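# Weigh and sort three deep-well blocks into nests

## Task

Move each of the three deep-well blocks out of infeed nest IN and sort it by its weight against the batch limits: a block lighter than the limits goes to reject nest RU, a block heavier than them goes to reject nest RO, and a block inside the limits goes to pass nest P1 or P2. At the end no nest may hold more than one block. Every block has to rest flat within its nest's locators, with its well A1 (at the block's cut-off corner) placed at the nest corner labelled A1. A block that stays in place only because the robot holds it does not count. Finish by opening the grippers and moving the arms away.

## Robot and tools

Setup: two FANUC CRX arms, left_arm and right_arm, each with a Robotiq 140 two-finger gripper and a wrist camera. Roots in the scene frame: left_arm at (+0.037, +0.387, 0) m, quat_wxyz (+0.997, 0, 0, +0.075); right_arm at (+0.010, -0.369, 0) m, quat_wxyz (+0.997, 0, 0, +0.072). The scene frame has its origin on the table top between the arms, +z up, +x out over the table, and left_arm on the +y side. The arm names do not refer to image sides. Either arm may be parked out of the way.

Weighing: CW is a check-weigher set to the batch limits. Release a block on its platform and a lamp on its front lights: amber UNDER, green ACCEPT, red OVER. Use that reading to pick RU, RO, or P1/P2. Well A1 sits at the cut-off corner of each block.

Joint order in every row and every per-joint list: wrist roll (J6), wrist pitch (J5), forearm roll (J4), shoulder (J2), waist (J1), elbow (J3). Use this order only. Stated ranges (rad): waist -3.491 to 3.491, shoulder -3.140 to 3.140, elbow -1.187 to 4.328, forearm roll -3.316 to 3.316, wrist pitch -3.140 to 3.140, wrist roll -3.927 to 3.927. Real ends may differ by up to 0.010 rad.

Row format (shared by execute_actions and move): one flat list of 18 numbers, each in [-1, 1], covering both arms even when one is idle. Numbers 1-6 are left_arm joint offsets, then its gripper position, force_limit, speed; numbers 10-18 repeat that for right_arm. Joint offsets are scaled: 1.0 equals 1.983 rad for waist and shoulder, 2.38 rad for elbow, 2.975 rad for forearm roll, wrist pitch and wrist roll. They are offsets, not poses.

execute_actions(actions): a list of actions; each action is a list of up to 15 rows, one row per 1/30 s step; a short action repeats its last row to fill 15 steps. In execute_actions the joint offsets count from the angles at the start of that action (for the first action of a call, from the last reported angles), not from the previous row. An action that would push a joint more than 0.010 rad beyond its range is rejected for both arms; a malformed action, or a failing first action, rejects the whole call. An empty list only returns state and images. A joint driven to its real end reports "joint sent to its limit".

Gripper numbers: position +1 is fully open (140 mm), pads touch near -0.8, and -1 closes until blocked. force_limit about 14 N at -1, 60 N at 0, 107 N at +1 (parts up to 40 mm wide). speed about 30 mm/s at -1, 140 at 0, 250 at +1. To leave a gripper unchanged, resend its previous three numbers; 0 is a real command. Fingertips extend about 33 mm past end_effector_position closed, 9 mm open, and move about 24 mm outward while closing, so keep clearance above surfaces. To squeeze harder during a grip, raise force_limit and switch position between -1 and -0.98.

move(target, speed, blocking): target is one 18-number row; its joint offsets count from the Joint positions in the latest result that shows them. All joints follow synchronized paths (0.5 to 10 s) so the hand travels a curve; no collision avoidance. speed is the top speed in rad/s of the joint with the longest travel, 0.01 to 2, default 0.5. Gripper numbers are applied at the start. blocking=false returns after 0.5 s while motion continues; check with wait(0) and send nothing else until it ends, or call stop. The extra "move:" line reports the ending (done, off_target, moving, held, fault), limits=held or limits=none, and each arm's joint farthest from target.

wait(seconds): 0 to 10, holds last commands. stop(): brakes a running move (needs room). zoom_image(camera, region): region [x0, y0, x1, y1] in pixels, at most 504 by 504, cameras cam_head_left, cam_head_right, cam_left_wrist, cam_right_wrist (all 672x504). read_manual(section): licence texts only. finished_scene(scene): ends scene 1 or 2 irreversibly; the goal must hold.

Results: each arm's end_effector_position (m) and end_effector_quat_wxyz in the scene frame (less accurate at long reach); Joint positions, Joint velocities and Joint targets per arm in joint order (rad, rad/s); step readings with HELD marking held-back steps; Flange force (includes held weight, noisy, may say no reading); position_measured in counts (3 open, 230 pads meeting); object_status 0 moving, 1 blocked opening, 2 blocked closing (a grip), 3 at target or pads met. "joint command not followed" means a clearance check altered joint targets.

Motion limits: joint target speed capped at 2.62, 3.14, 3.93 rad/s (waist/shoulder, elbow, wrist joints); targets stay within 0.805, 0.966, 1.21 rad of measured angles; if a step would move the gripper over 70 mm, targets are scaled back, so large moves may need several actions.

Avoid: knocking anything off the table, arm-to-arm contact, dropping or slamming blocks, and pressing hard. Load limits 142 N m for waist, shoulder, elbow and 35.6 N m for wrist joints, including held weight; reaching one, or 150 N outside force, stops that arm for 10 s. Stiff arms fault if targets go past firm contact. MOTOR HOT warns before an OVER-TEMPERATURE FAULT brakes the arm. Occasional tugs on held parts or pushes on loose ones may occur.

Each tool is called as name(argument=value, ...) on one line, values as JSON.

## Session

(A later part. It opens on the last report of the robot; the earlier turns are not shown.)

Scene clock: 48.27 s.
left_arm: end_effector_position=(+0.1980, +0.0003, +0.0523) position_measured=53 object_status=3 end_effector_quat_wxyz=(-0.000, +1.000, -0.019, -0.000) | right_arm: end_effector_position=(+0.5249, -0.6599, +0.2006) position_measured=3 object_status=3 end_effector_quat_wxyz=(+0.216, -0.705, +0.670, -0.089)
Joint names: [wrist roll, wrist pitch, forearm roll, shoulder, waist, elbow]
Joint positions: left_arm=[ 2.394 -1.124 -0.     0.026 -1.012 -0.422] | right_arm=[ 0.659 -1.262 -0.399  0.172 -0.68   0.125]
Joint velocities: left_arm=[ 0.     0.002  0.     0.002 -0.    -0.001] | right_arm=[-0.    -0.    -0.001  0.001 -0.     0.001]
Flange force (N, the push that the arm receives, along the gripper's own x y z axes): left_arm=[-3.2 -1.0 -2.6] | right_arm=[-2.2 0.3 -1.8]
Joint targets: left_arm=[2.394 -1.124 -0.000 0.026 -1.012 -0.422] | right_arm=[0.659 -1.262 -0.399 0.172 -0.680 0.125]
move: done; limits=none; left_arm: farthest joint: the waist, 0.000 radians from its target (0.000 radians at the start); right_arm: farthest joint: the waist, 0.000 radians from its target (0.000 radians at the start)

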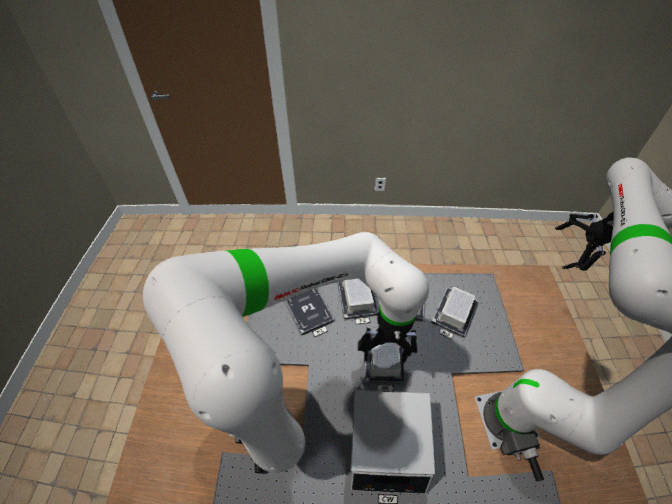

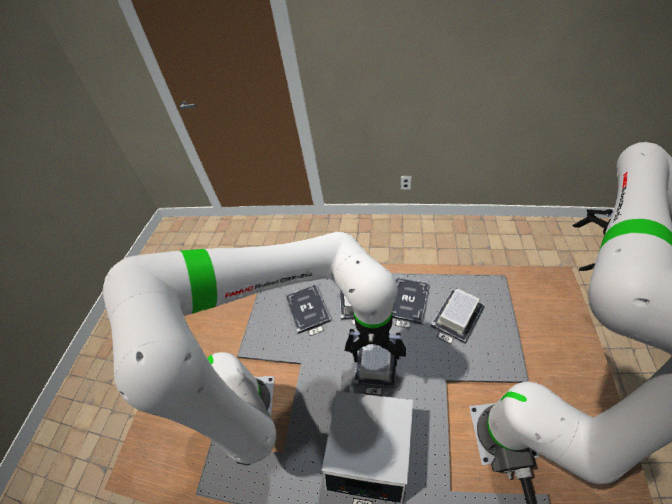

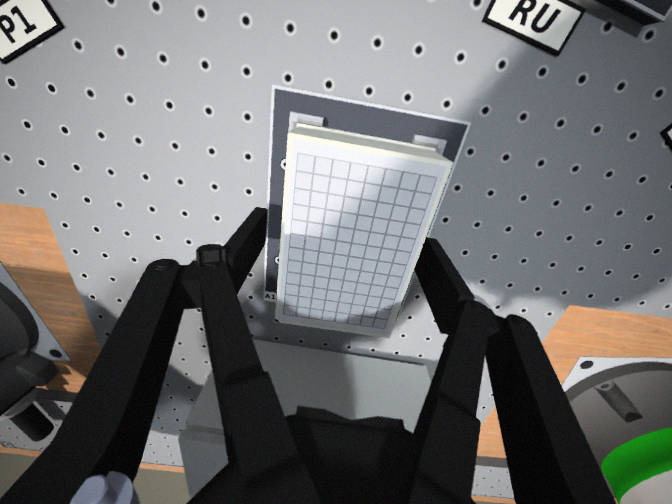

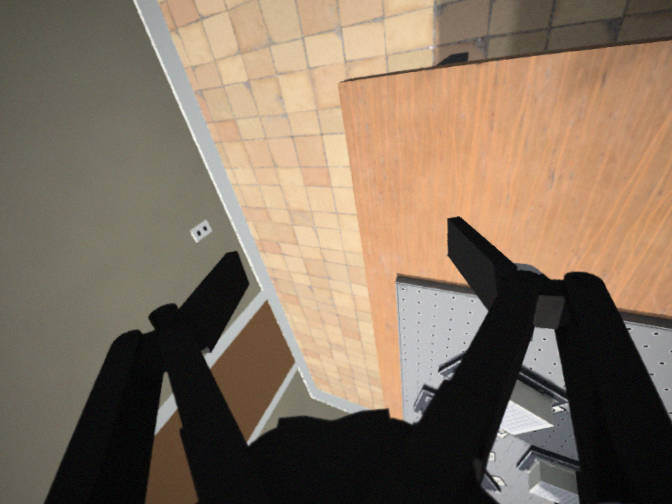

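move(target=[0,0,0,0,0,0,-1,0,-0.5,0,0,0,0,0,0,1,0,0])

move(target=[0,-0.1031,0,-0.0696,0,0.0712,-1,0,-0.5,0,0,0,0,0,0,1,0,0], speed=0.3)

move(target=[0.1966,0,0,-0.0113,-0.2854,-0.0094,-1,0,-0.5,0,0,0,0,0,0,1,0,0])

move(target=[0,0.0264,0,0.0086,0,-0.0258,-1,0,-0.5,0,0,0,0,0,0,1,0,0], speed=0.08)

move(target=[0,0.001,0,0,0,-0.0012,0.5,0,-0.5,0,0,0,0,0,0,1,0,0], speed=0.02)

wait(seconds=2)

Scene clock: 51.53 s.
left_arm: end_effector_position=(+0.1980, +0.0002, +0.0523) position_measured=105 object_status=2 end_effector_quat_wxyz=(-0.000, +1.000, -0.019, -0.000) | right_arm: end_effector_position=(+0.5249, -0.6599, +0.2006) position_measured=3 object_status=3 end_effector_quat_wxyz=(+0.216, -0.705, +0.670, -0.089)
Joint names: [wrist roll, wrist pitch, forearm roll, shoulder, waist, elbow]
Joint positions: left_arm=[ 2.394 -1.124  0.     0.026 -1.012 -0.422] | right_arm=[ 0.659 -1.262 -0.399  0.172 -0.68   0.125]
Joint velocities: left_arm=[ 0.    -0.001 -0.001 -0.     0.    -0.   ] | right_arm=[ 0.    -0.     0.001  0.     0.     0.   ]
Flange force (N, the push that the arm receives, along the gripper's own x y z axes): left_arm=[-5.6 21.2 -42.8] | right_arm=[-0.5 -0.1 -3.6]
Joint targets: left_arm=[2.394 -1.124 -0.000 0.026 -1.012 -0.422] | right_arm=[0.659 -1.262 -0.399 0.172 -0.680 0.125]
move: done; limits=none; left_arm: farthest joint: the waist, 0.000 radians from its target (0.000 radians at the start); right_arm: farthest joint: the waist, 0.000 radians from its target (0.000 radians at the start)

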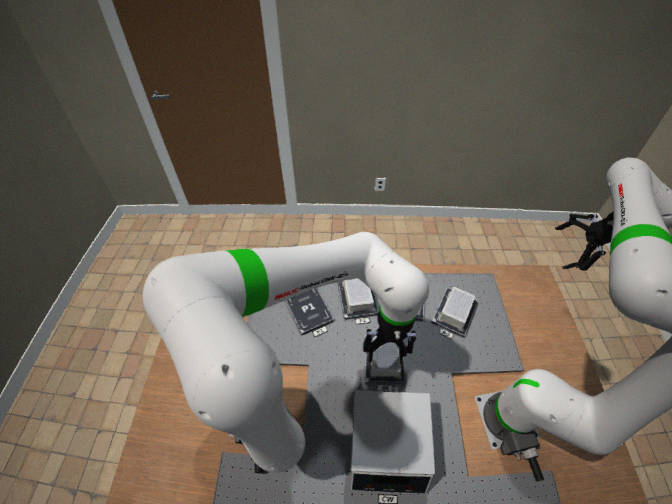

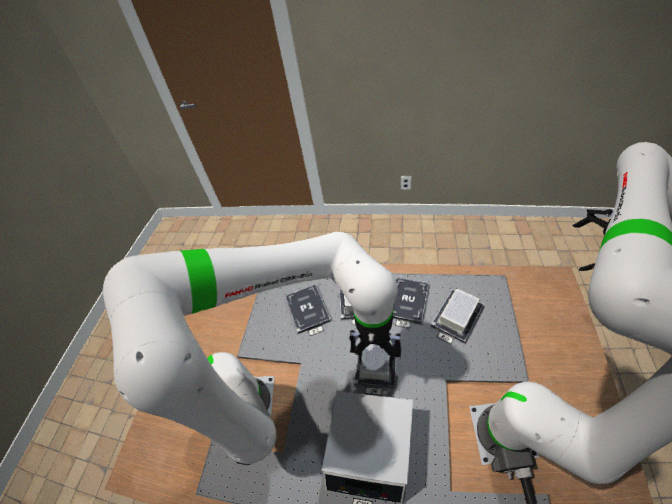

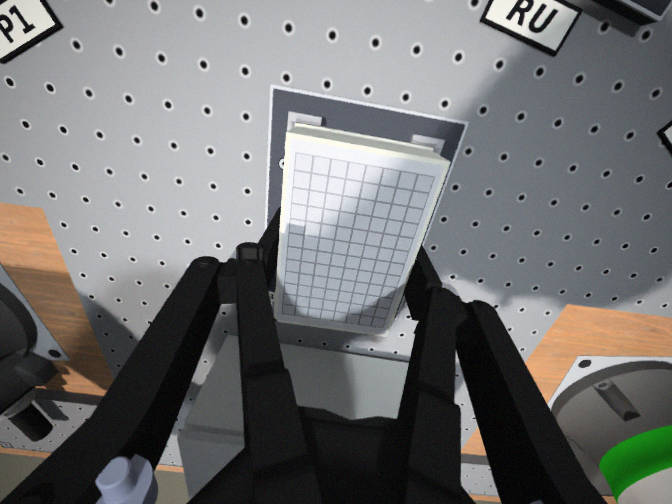

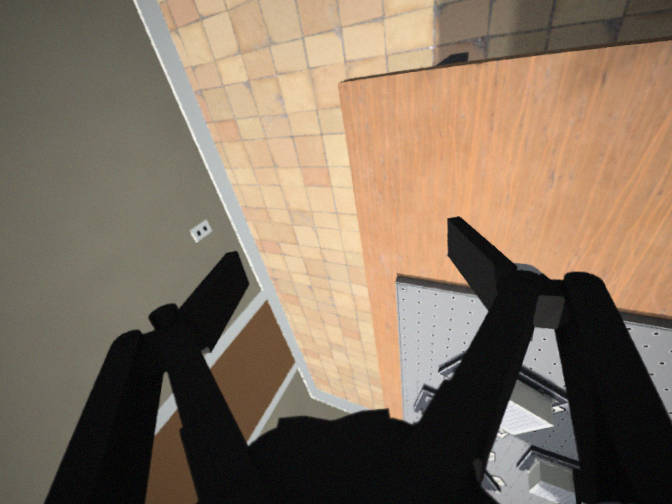

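Scene clock: 53.07 s.
left_arm: end_effector_position=(+0.1862, +0.0139, +0.1759) position_measured=106 object_status=2 end_effector_quat_wxyz=(+0.000, +1.000, -0.019, +0.000) | right_arm: end_effector_position=(+0.5249, -0.6599, +0.2006) position_measured=3 object_status=3 end_effector_quat_wxyz=(+0.216, -0.705, +0.670, -0.089)
Joint names: [wrist roll, wrist pitch, forearm roll, shoulder, waist, elbow]
Joint positions: left_arm=[ 2.394 -1.43   0.    -0.112 -1.012 -0.252] | right_arm=[ 0.659 -1.262 -0.399  0.172 -0.68   0.125]
Joint velocities: left_arm=[-0.    -0.002 -0.001 -0.     0.     0.001] | right_arm=[ 0.    -0.001  0.     0.001 -0.    -0.001]
Flange force (N, the push that the arm receives, along the gripper's own x y z axes): left_arm=[-0.4 -1.8 -1.8] | right_arm=[0.0 -2.3 -3.2]
Joint targets: left_arm=[2.394 -1.431 0.000 -0.112 -1.012 -0.252] | right_arm=[0.659 -1.262 -0.399 0.172 -0.680 0.125]
move: done; limits=none; left_arm: farthest joint: the waist, 0.000 radians from its target (0.000 radians at the start); right_arm: farthest joint: the waist, 0.000 radians from its target (0.000 radians at the start)

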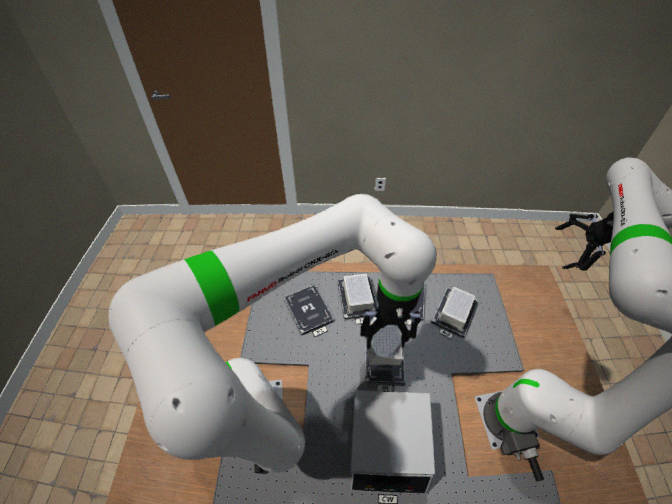

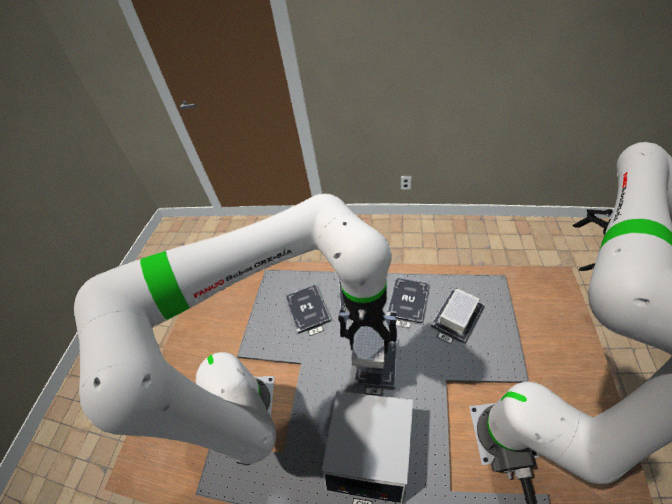

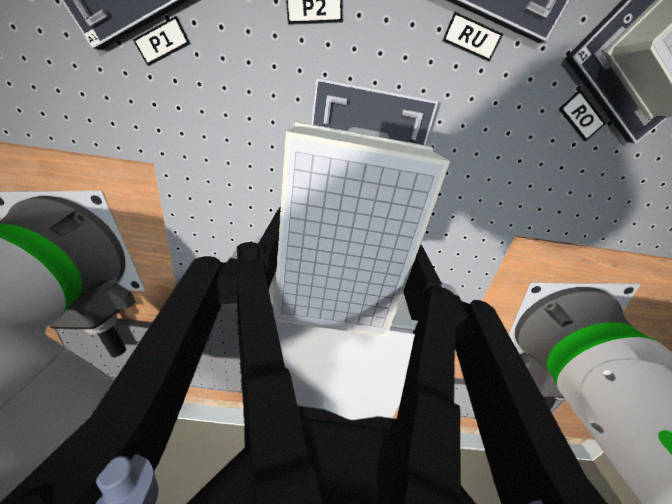

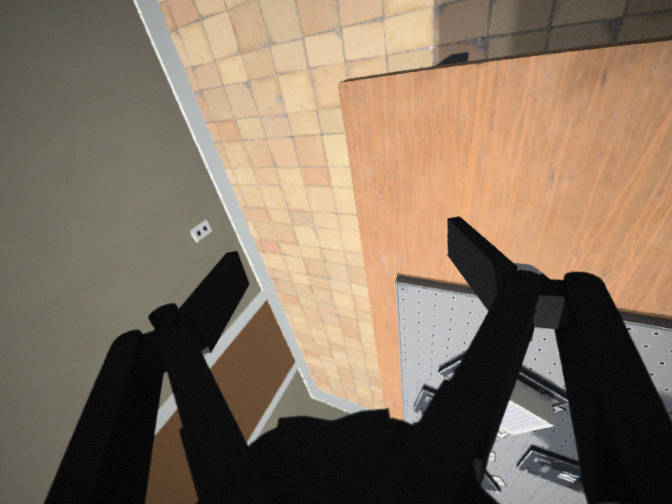

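Scene clock: 54.80 s.
left_arm: end_effector_position=(-0.0383, +0.0014, +0.1748) position_measured=106 object_status=2 end_effector_quat_wxyz=(+0.000, +1.000, -0.010, -0.000) | right_arm: end_effector_position=(+0.5249, -0.6599, +0.2006) position_measured=3 object_status=3 end_effector_quat_wxyz=(+0.216, -0.705, +0.670, -0.089)
Joint names: [wrist roll, wrist pitch, forearm roll, shoulder, waist, elbow]
Joint positions: left_arm=[ 2.979 -1.431  0.    -0.135 -1.578 -0.275] | right_arm=[ 0.659 -1.262 -0.399  0.172 -0.68   0.125]
Joint velocities: left_arm=[ 0.002  0.    -0.    -0.001 -0.002 -0.   ] | right_arm=[ 0.  0. -0.  0. -0. -0.]
Flange force (N, the push that the arm receives, along the gripper's own x y z axes): left_arm=[0.1 -0.8 -1.7] | right_arm=[-1.6 1.6 -3.0]
Joint targets: left_arm=[2.979 -1.430 0.000 -0.135 -1.578 -0.275] | right_arm=[0.659 -1.262 -0.399 0.172 -0.680 0.125]
move: done; limits=none; left_arm: farthest joint: the wrist pitch, 0.001 radians from its target (0.000 radians at the start); right_arm: farthest joint: the waist, 0.000 radians from its target (0.000 radians at the start)

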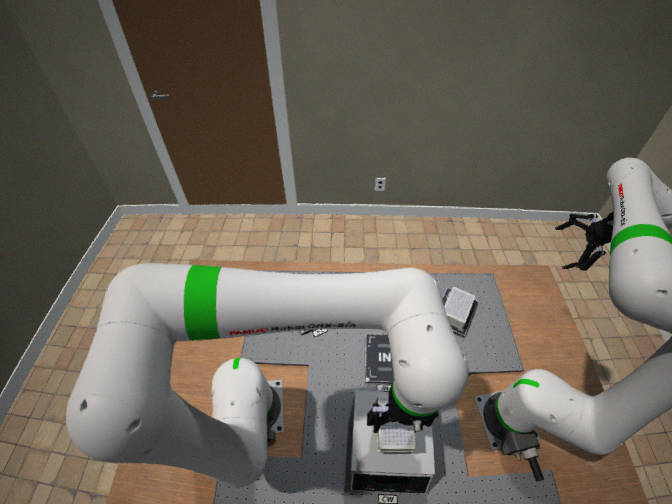

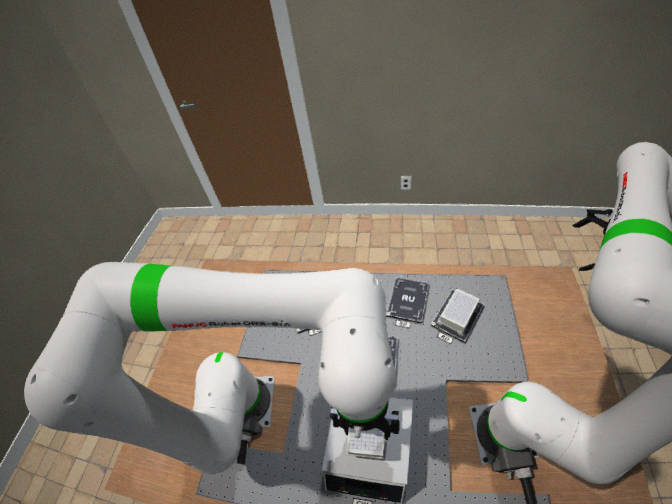

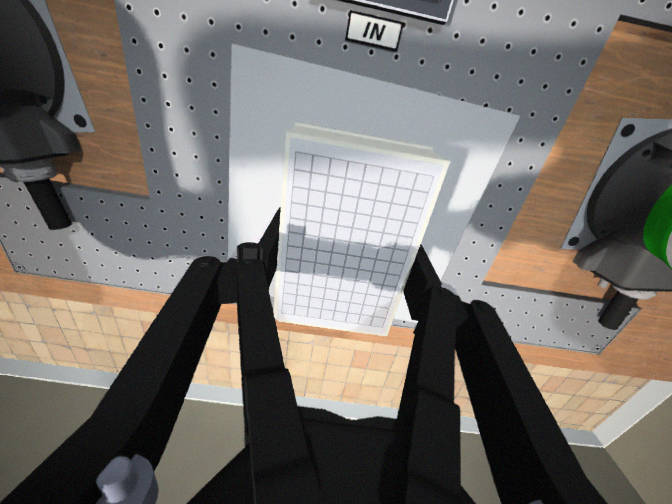

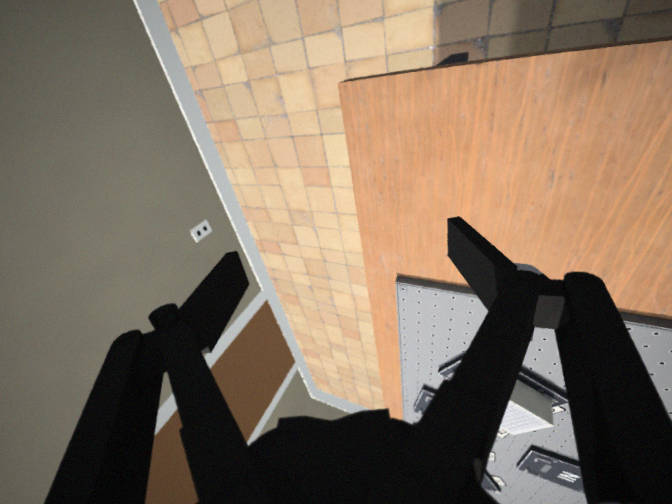

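Scene clock: 56.13 s.
left_arm: end_effector_position=(-0.0382, +0.0004, +0.1425) position_measured=106 object_status=2 end_effector_quat_wxyz=(+0.000, +1.000, -0.010, -0.000) | right_arm: end_effector_position=(+0.5249, -0.6599, +0.2006) position_measured=3 object_status=3 end_effector_quat_wxyz=(+0.216, -0.705, +0.670, -0.089)
Joint names: [wrist roll, wrist pitch, forearm roll, shoulder, waist, elbow]
Joint positions: left_arm=[ 2.979 -1.352  0.    -0.118 -1.578 -0.336] | right_arm=[ 0.659 -1.262 -0.399  0.172 -0.68   0.125]
Joint velocities: left_arm=[ 0.     0.002  0.     0.001  0.    -0.001] | right_arm=[-0.    -0.001  0.001  0.001 -0.     0.001]
Flange force (N, the push that the arm receives, along the gripper's own x y z axes): left_arm=[-1.9 -0.6 -1.6] | right_arm=[-0.6 -1.3 -3.3]
Joint targets: left_arm=[2.979 -1.352 0.000 -0.117 -1.578 -0.336] | right_arm=[0.659 -1.262 -0.399 0.172 -0.680 0.125]
move: done; limits=none; left_arm: farthest joint: the elbow, 0.001 radians from its target (0.062 radians at the start); right_arm: farthest joint: the waist, 0.000 radians from its target (0.000 radians at the start)

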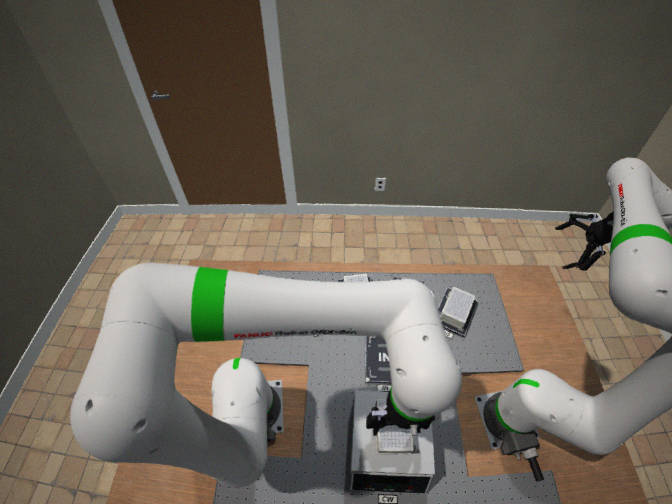

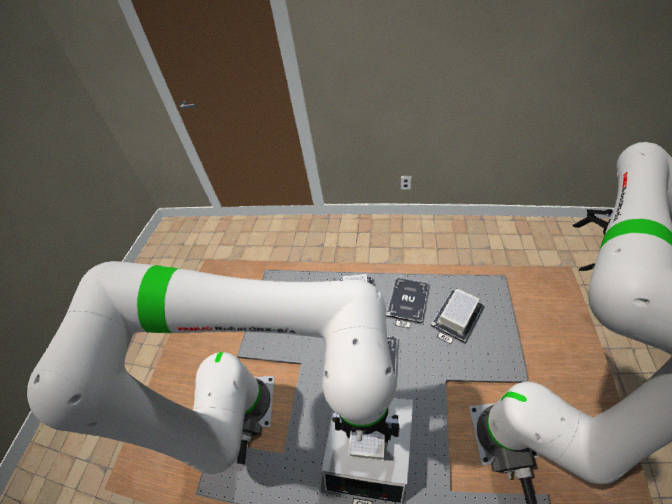

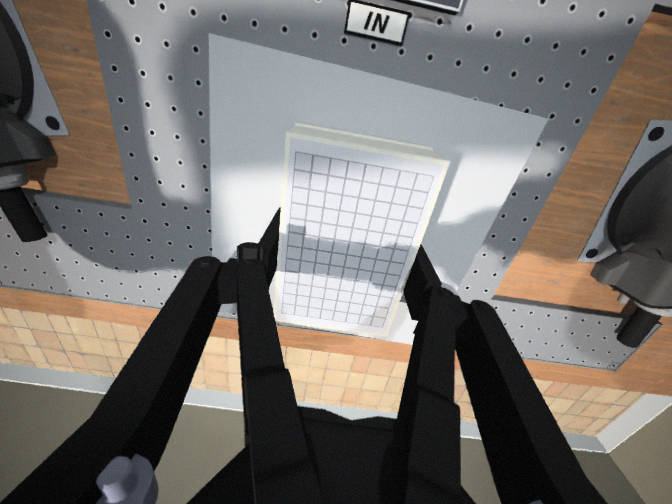

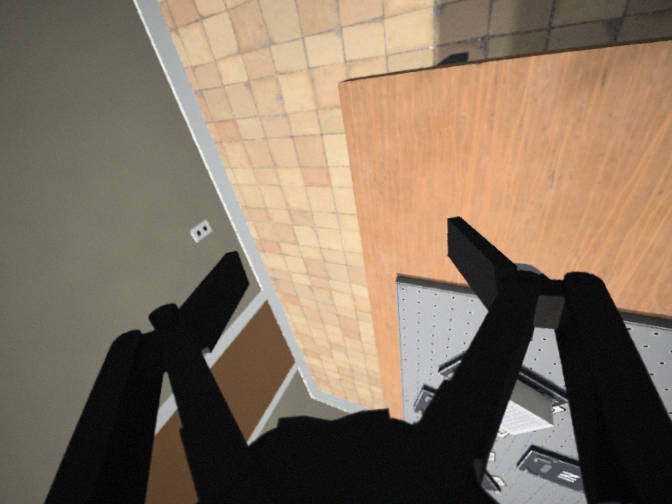

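Scene clock: 56.83 s.
left_arm: end_effector_position=(-0.0382, +0.0006, +0.1414) position_measured=66 object_status=3 end_effector_quat_wxyz=(+0.000, +1.000, -0.010, -0.000) | right_arm: end_effector_position=(+0.5249, -0.6599, +0.2006) position_measured=3 object_status=3 end_effector_quat_wxyz=(+0.216, -0.705, +0.670, -0.089)
Joint names: [wrist roll, wrist pitch, forearm roll, shoulder, waist, elbow]
Joint positions: left_arm=[ 2.979 -1.349  0.    -0.118 -1.578 -0.339] | right_arm=[ 0.659 -1.262 -0.399  0.172 -0.68   0.125]
Joint velocities: left_arm=[ 0.    -0.     0.     0.    -0.    -0.001] | right_arm=[ 0.    -0.001  0.     0.    -0.     0.   ]
Flange force (N, the push that the arm receives, along the gripper's own x y z axes): left_arm=[-2.0 -0.9 -2.8] | right_arm=[0.7 0.1 -3.1]
Joint targets: left_arm=[2.979 -1.349 0.000 -0.118 -1.578 -0.339] | right_arm=[0.659 -1.262 -0.399 0.172 -0.680 0.125]
move: done; limits=none; left_arm: farthest joint: the waist, 0.000 radians from its target (0.000 radians at the start); right_arm: farthest joint: the waist, 0.000 radians from its target (0.000 radians at the start)

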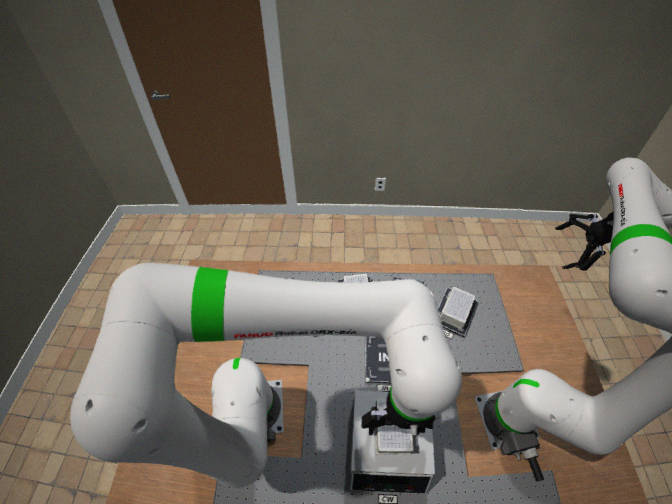

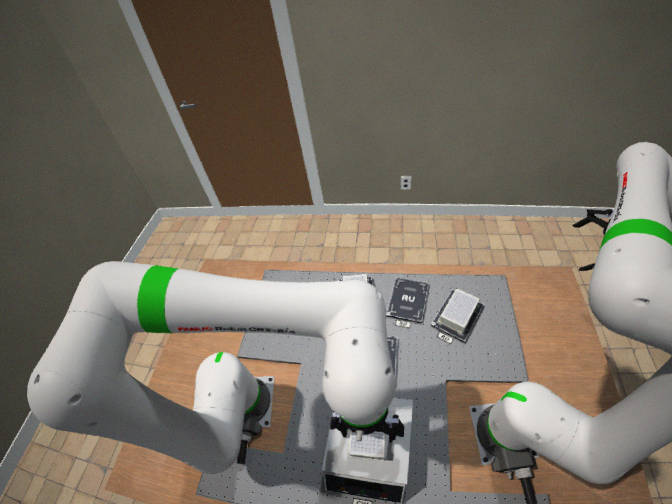

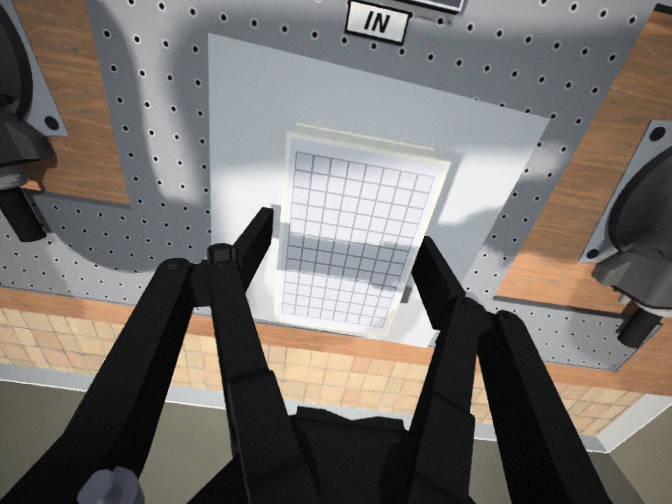

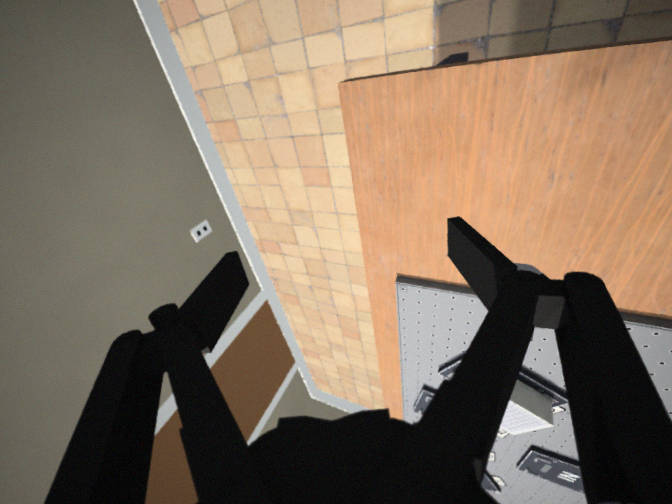

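Scene clock: 58.83 s.
left_arm: end_effector_position=(-0.0382, +0.0006, +0.1413) position_measured=66 object_status=3 end_effector_quat_wxyz=(+0.000, +1.000, -0.010, -0.000) | right_arm: end_effector_position=(+0.5249, -0.6599, +0.2006) position_measured=3 object_status=3 end_effector_quat_wxyz=(+0.216, -0.705, +0.670, -0.089)
Joint names: [wrist roll, wrist pitch, forearm roll, shoulder, waist, elbow]
Joint positions: left_arm=[ 2.979 -1.349  0.    -0.118 -1.578 -0.339] | right_arm=[ 0.659 -1.262 -0.399  0.172 -0.68   0.125]
Joint velocities: left_arm=[ 0.  0. -0. -0. -0. -0.] | right_arm=[ 0.    -0.001  0.    -0.     0.    -0.001]
Flange force (N, the push that the arm receives, along the gripper's own x y z axes): left_arm=[-1.3 -1.9 -2.6] | right_arm=[-3.5 1.9 -2.1]
Joint targets: left_arm=[2.979 -1.349 0.000 -0.118 -1.578 -0.339] | right_arm=[0.659 -1.262 -0.399 0.172 -0.680 0.125]
wait: 2.00 s; at rest by 0.17 s

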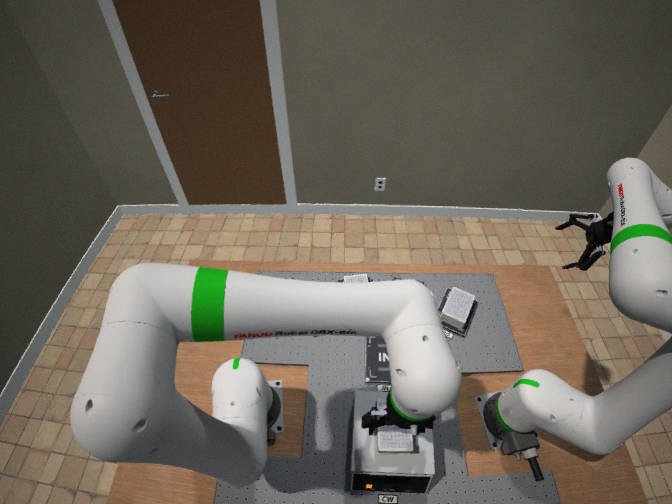

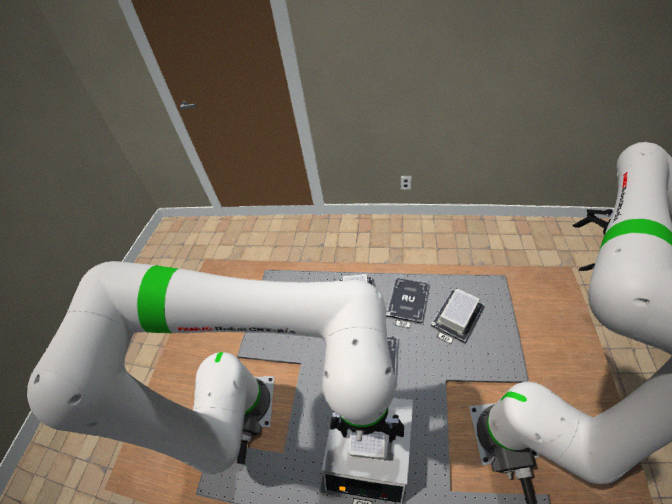

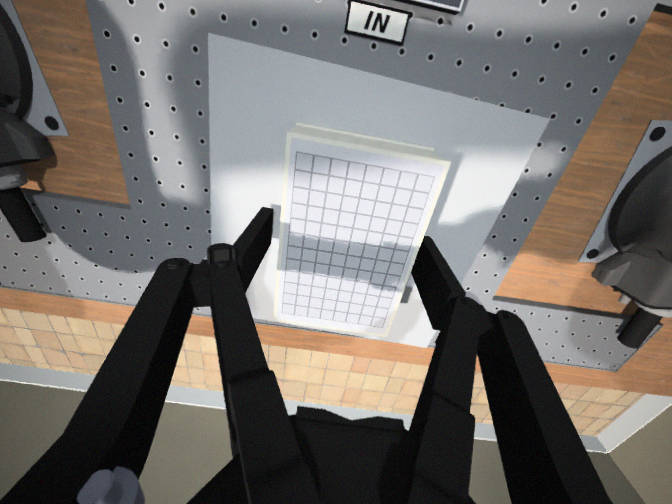

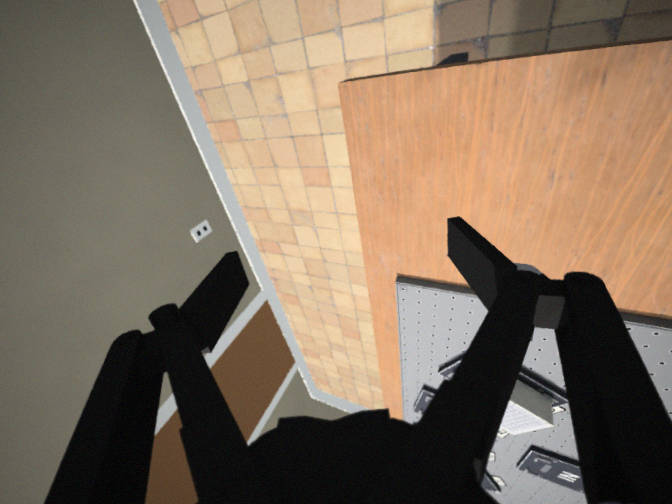

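Third block reads amber, so it goes to RU.

move(target=[0,0,0,0,0,0,-1,0,-0.5,0,0,0,0,0,0,1,0,0])

move(target=[0,-0.0202,0,0,0,0.0252,-1,0,-0.5,0,0,0,0,0,0,1,0,0], speed=0.15)

move(target=[-0.3084,-0.0064,0,0.2904,0.377,0.2498,-1,0,-0.5,0,0,0,0,0,0,1,0,0], speed=0.6)

Scene clock: 59.80 s.
left_arm: end_effector_position=(-0.0382, +0.0006, +0.1413) position_measured=106 object_status=2 end_effector_quat_wxyz=(+0.000, +1.000, -0.010, -0.000) | right_arm: end_effector_position=(+0.5249, -0.6599, +0.2006) position_measured=3 object_status=3 end_effector_quat_wxyz=(+0.216, -0.705, +0.670, -0.089)
Joint names: [wrist roll, wrist pitch, forearm roll, shoulder, waist, elbow]
Joint positions: left_arm=[ 2.979 -1.349  0.    -0.118 -1.578 -0.339] | right_arm=[ 0.659 -1.262 -0.399  0.172 -0.68   0.125]
Joint velocities: left_arm=[ 0.     0.     0.001 -0.001 -0.    -0.   ] | right_arm=[-0.     0.     0.001 -0.    -0.     0.   ]
Flange force (N, the push that the arm receives, along the gripper's own x y z axes): left_arm=[1.4 -5.7 -27.8] | right_arm=[-0.7 0.7 -1.8]
Joint targets: left_arm=[2.979 -1.349 0.000 -0.118 -1.578 -0.339] | right_arm=[0.659 -1.262 -0.399 0.172 -0.680 0.125]
move: done; limits=none; left_arm: farthest joint: the waist, 0.000 radians from its target (0.000 radians at the start); right_arm: farthest joint: the waist, 0.000 radians from its target (0.000 radians at the start)

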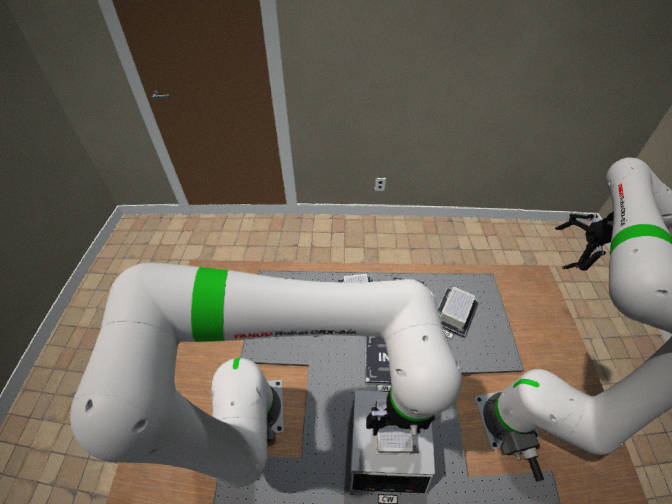

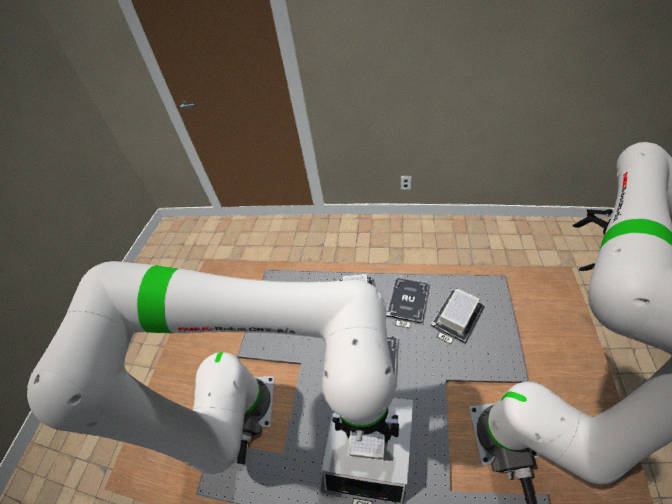

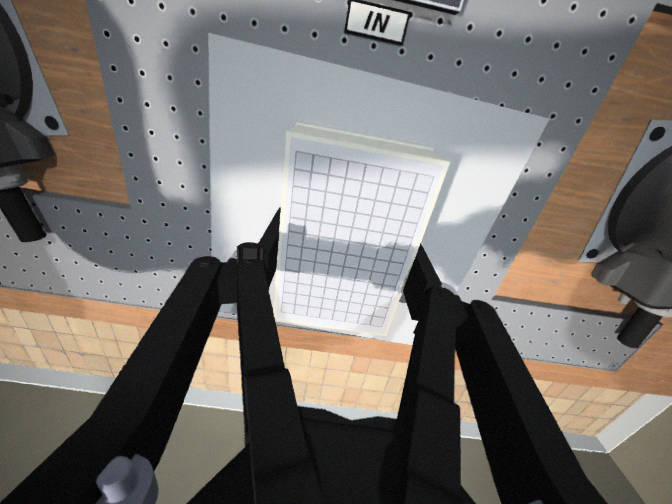

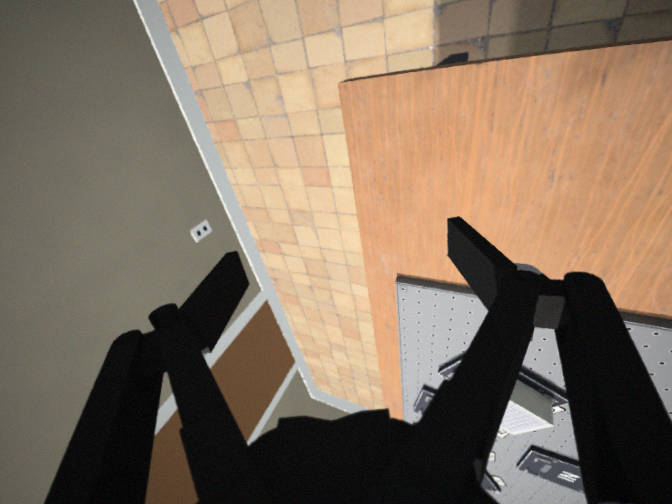

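Scene clock: 60.67 s.
left_arm: end_effector_position=(-0.0375, -0.0042, +0.1666) position_measured=107 object_status=2 end_effector_quat_wxyz=(+0.000, +1.000, -0.010, -0.000) | right_arm: end_effector_position=(+0.5249, -0.6599, +0.2006) position_measured=3 object_status=3 end_effector_quat_wxyz=(+0.216, -0.705, +0.670, -0.089)
Joint names: [wrist roll, wrist pitch, forearm roll, shoulder, waist, elbow]
Joint positions: left_arm=[ 2.979 -1.409  0.    -0.118 -1.578 -0.279] | right_arm=[ 0.659 -1.262 -0.399  0.172 -0.68   0.125]
Joint velocities: left_arm=[-0.    -0.002 -0.001  0.001  0.     0.002] | right_arm=[-0.     0.    -0.    -0.     0.     0.001]
Flange force (N, the push that the arm receives, along the gripper's own x y z axes): left_arm=[-1.8 -0.9 -1.6] | right_arm=[-1.7 0.8 -3.7]
Joint targets: left_arm=[2.979 -1.409 0.000 -0.118 -1.578 -0.279] | right_arm=[0.659 -1.262 -0.399 0.172 -0.680 0.125]
move: done; limits=none; left_arm: farthest joint: the waist, 0.000 radians from its target (0.000 radians at the start); right_arm: farthest joint: the waist, 0.000 radians from its target (0.000 radians at the start)

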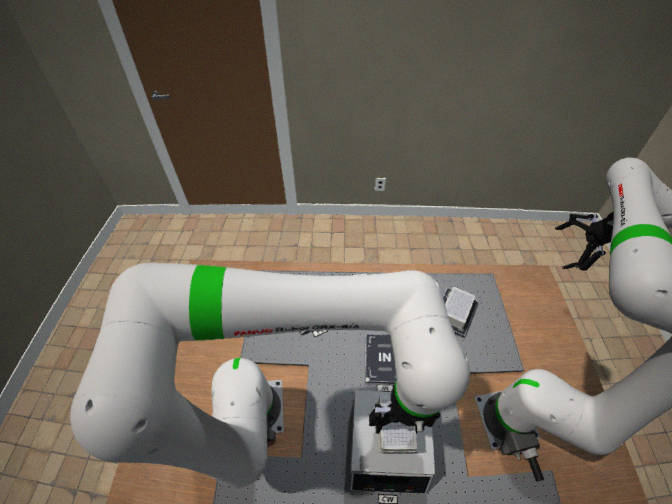

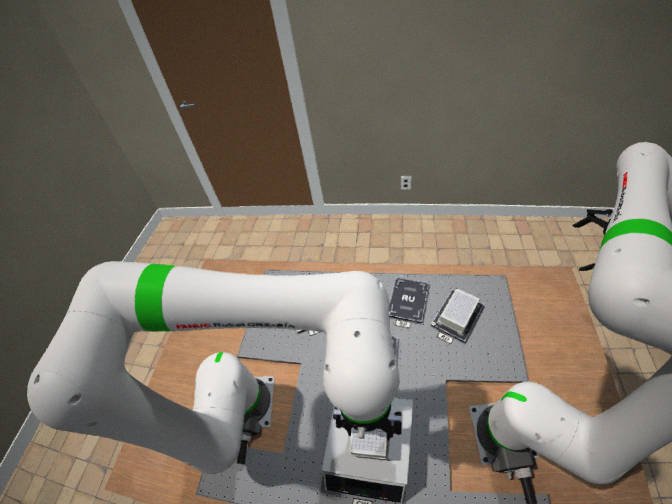

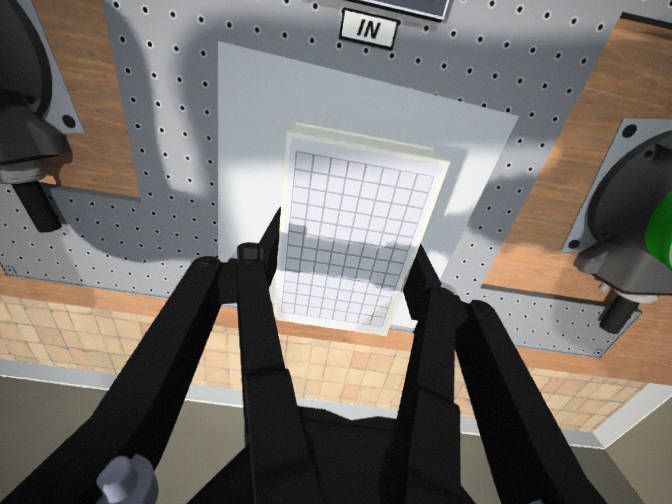

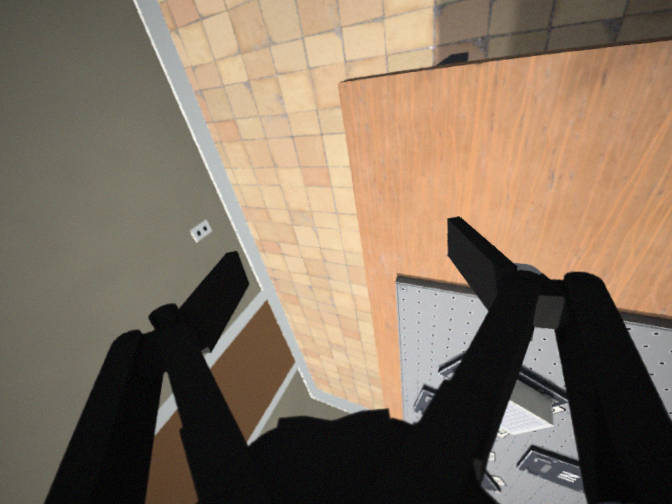

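Scene clock: 62.80 s.
left_arm: end_effector_position=(+0.4277, -0.0958, +0.1350) position_measured=107 object_status=2 end_effector_quat_wxyz=(+0.000, +0.996, -0.095, -0.000) | right_arm: end_effector_position=(+0.5249, -0.6599, +0.2006) position_measured=3 object_status=3 end_effector_quat_wxyz=(+0.216, -0.705, +0.670, -0.089)
Joint names: [wrist roll, wrist pitch, forearm roll, shoulder, waist, elbow]
Joint positions: left_arm=[ 2.061 -1.428  0.     0.458 -0.83   0.316] | right_arm=[ 0.659 -1.262 -0.399  0.172 -0.68   0.125]
Joint velocities: left_arm=[-0.001 -0.001 -0.001  0.002  0.002  0.001] | right_arm=[-0.    -0.001 -0.    -0.     0.     0.001]
Flange force (N, the push that the arm receives, along the gripper's own x y z axes): left_arm=[-0.2 1.1 -2.4] | right_arm=[-1.7 0.1 -1.9]
Joint targets: left_arm=[2.061 -1.428 0.000 0.458 -0.830 0.316] | right_arm=[0.659 -1.262 -0.399 0.172 -0.680 0.125]
move: done; limits=none; left_arm: farthest joint: the waist, 0.000 radians from its target (0.748 radians at the start); right_arm: farthest joint: the waist, 0.000 radians from its target (0.000 radians at the start)

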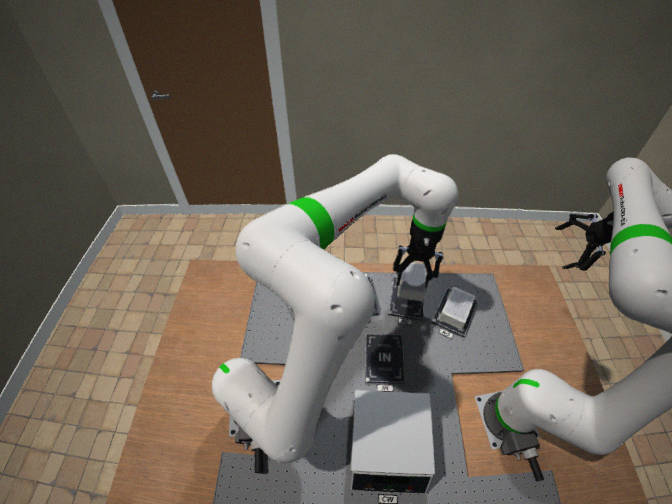

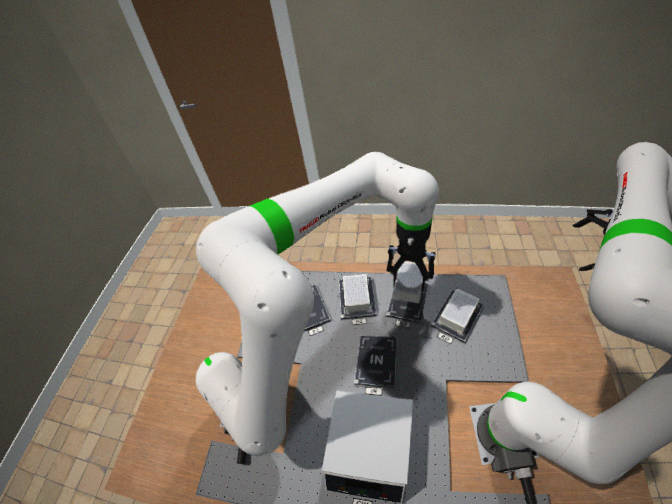

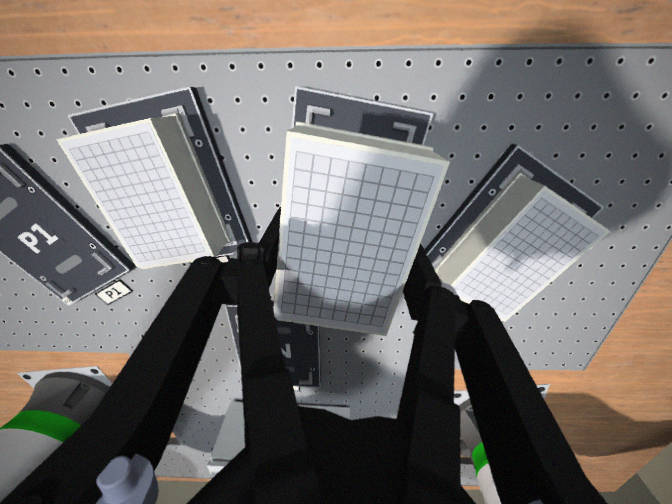

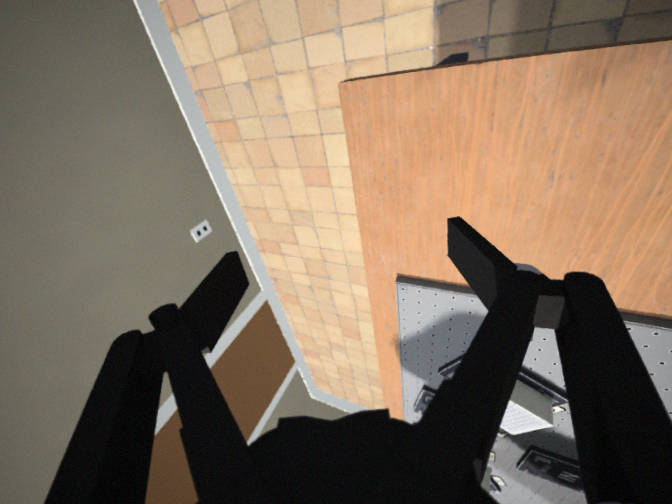

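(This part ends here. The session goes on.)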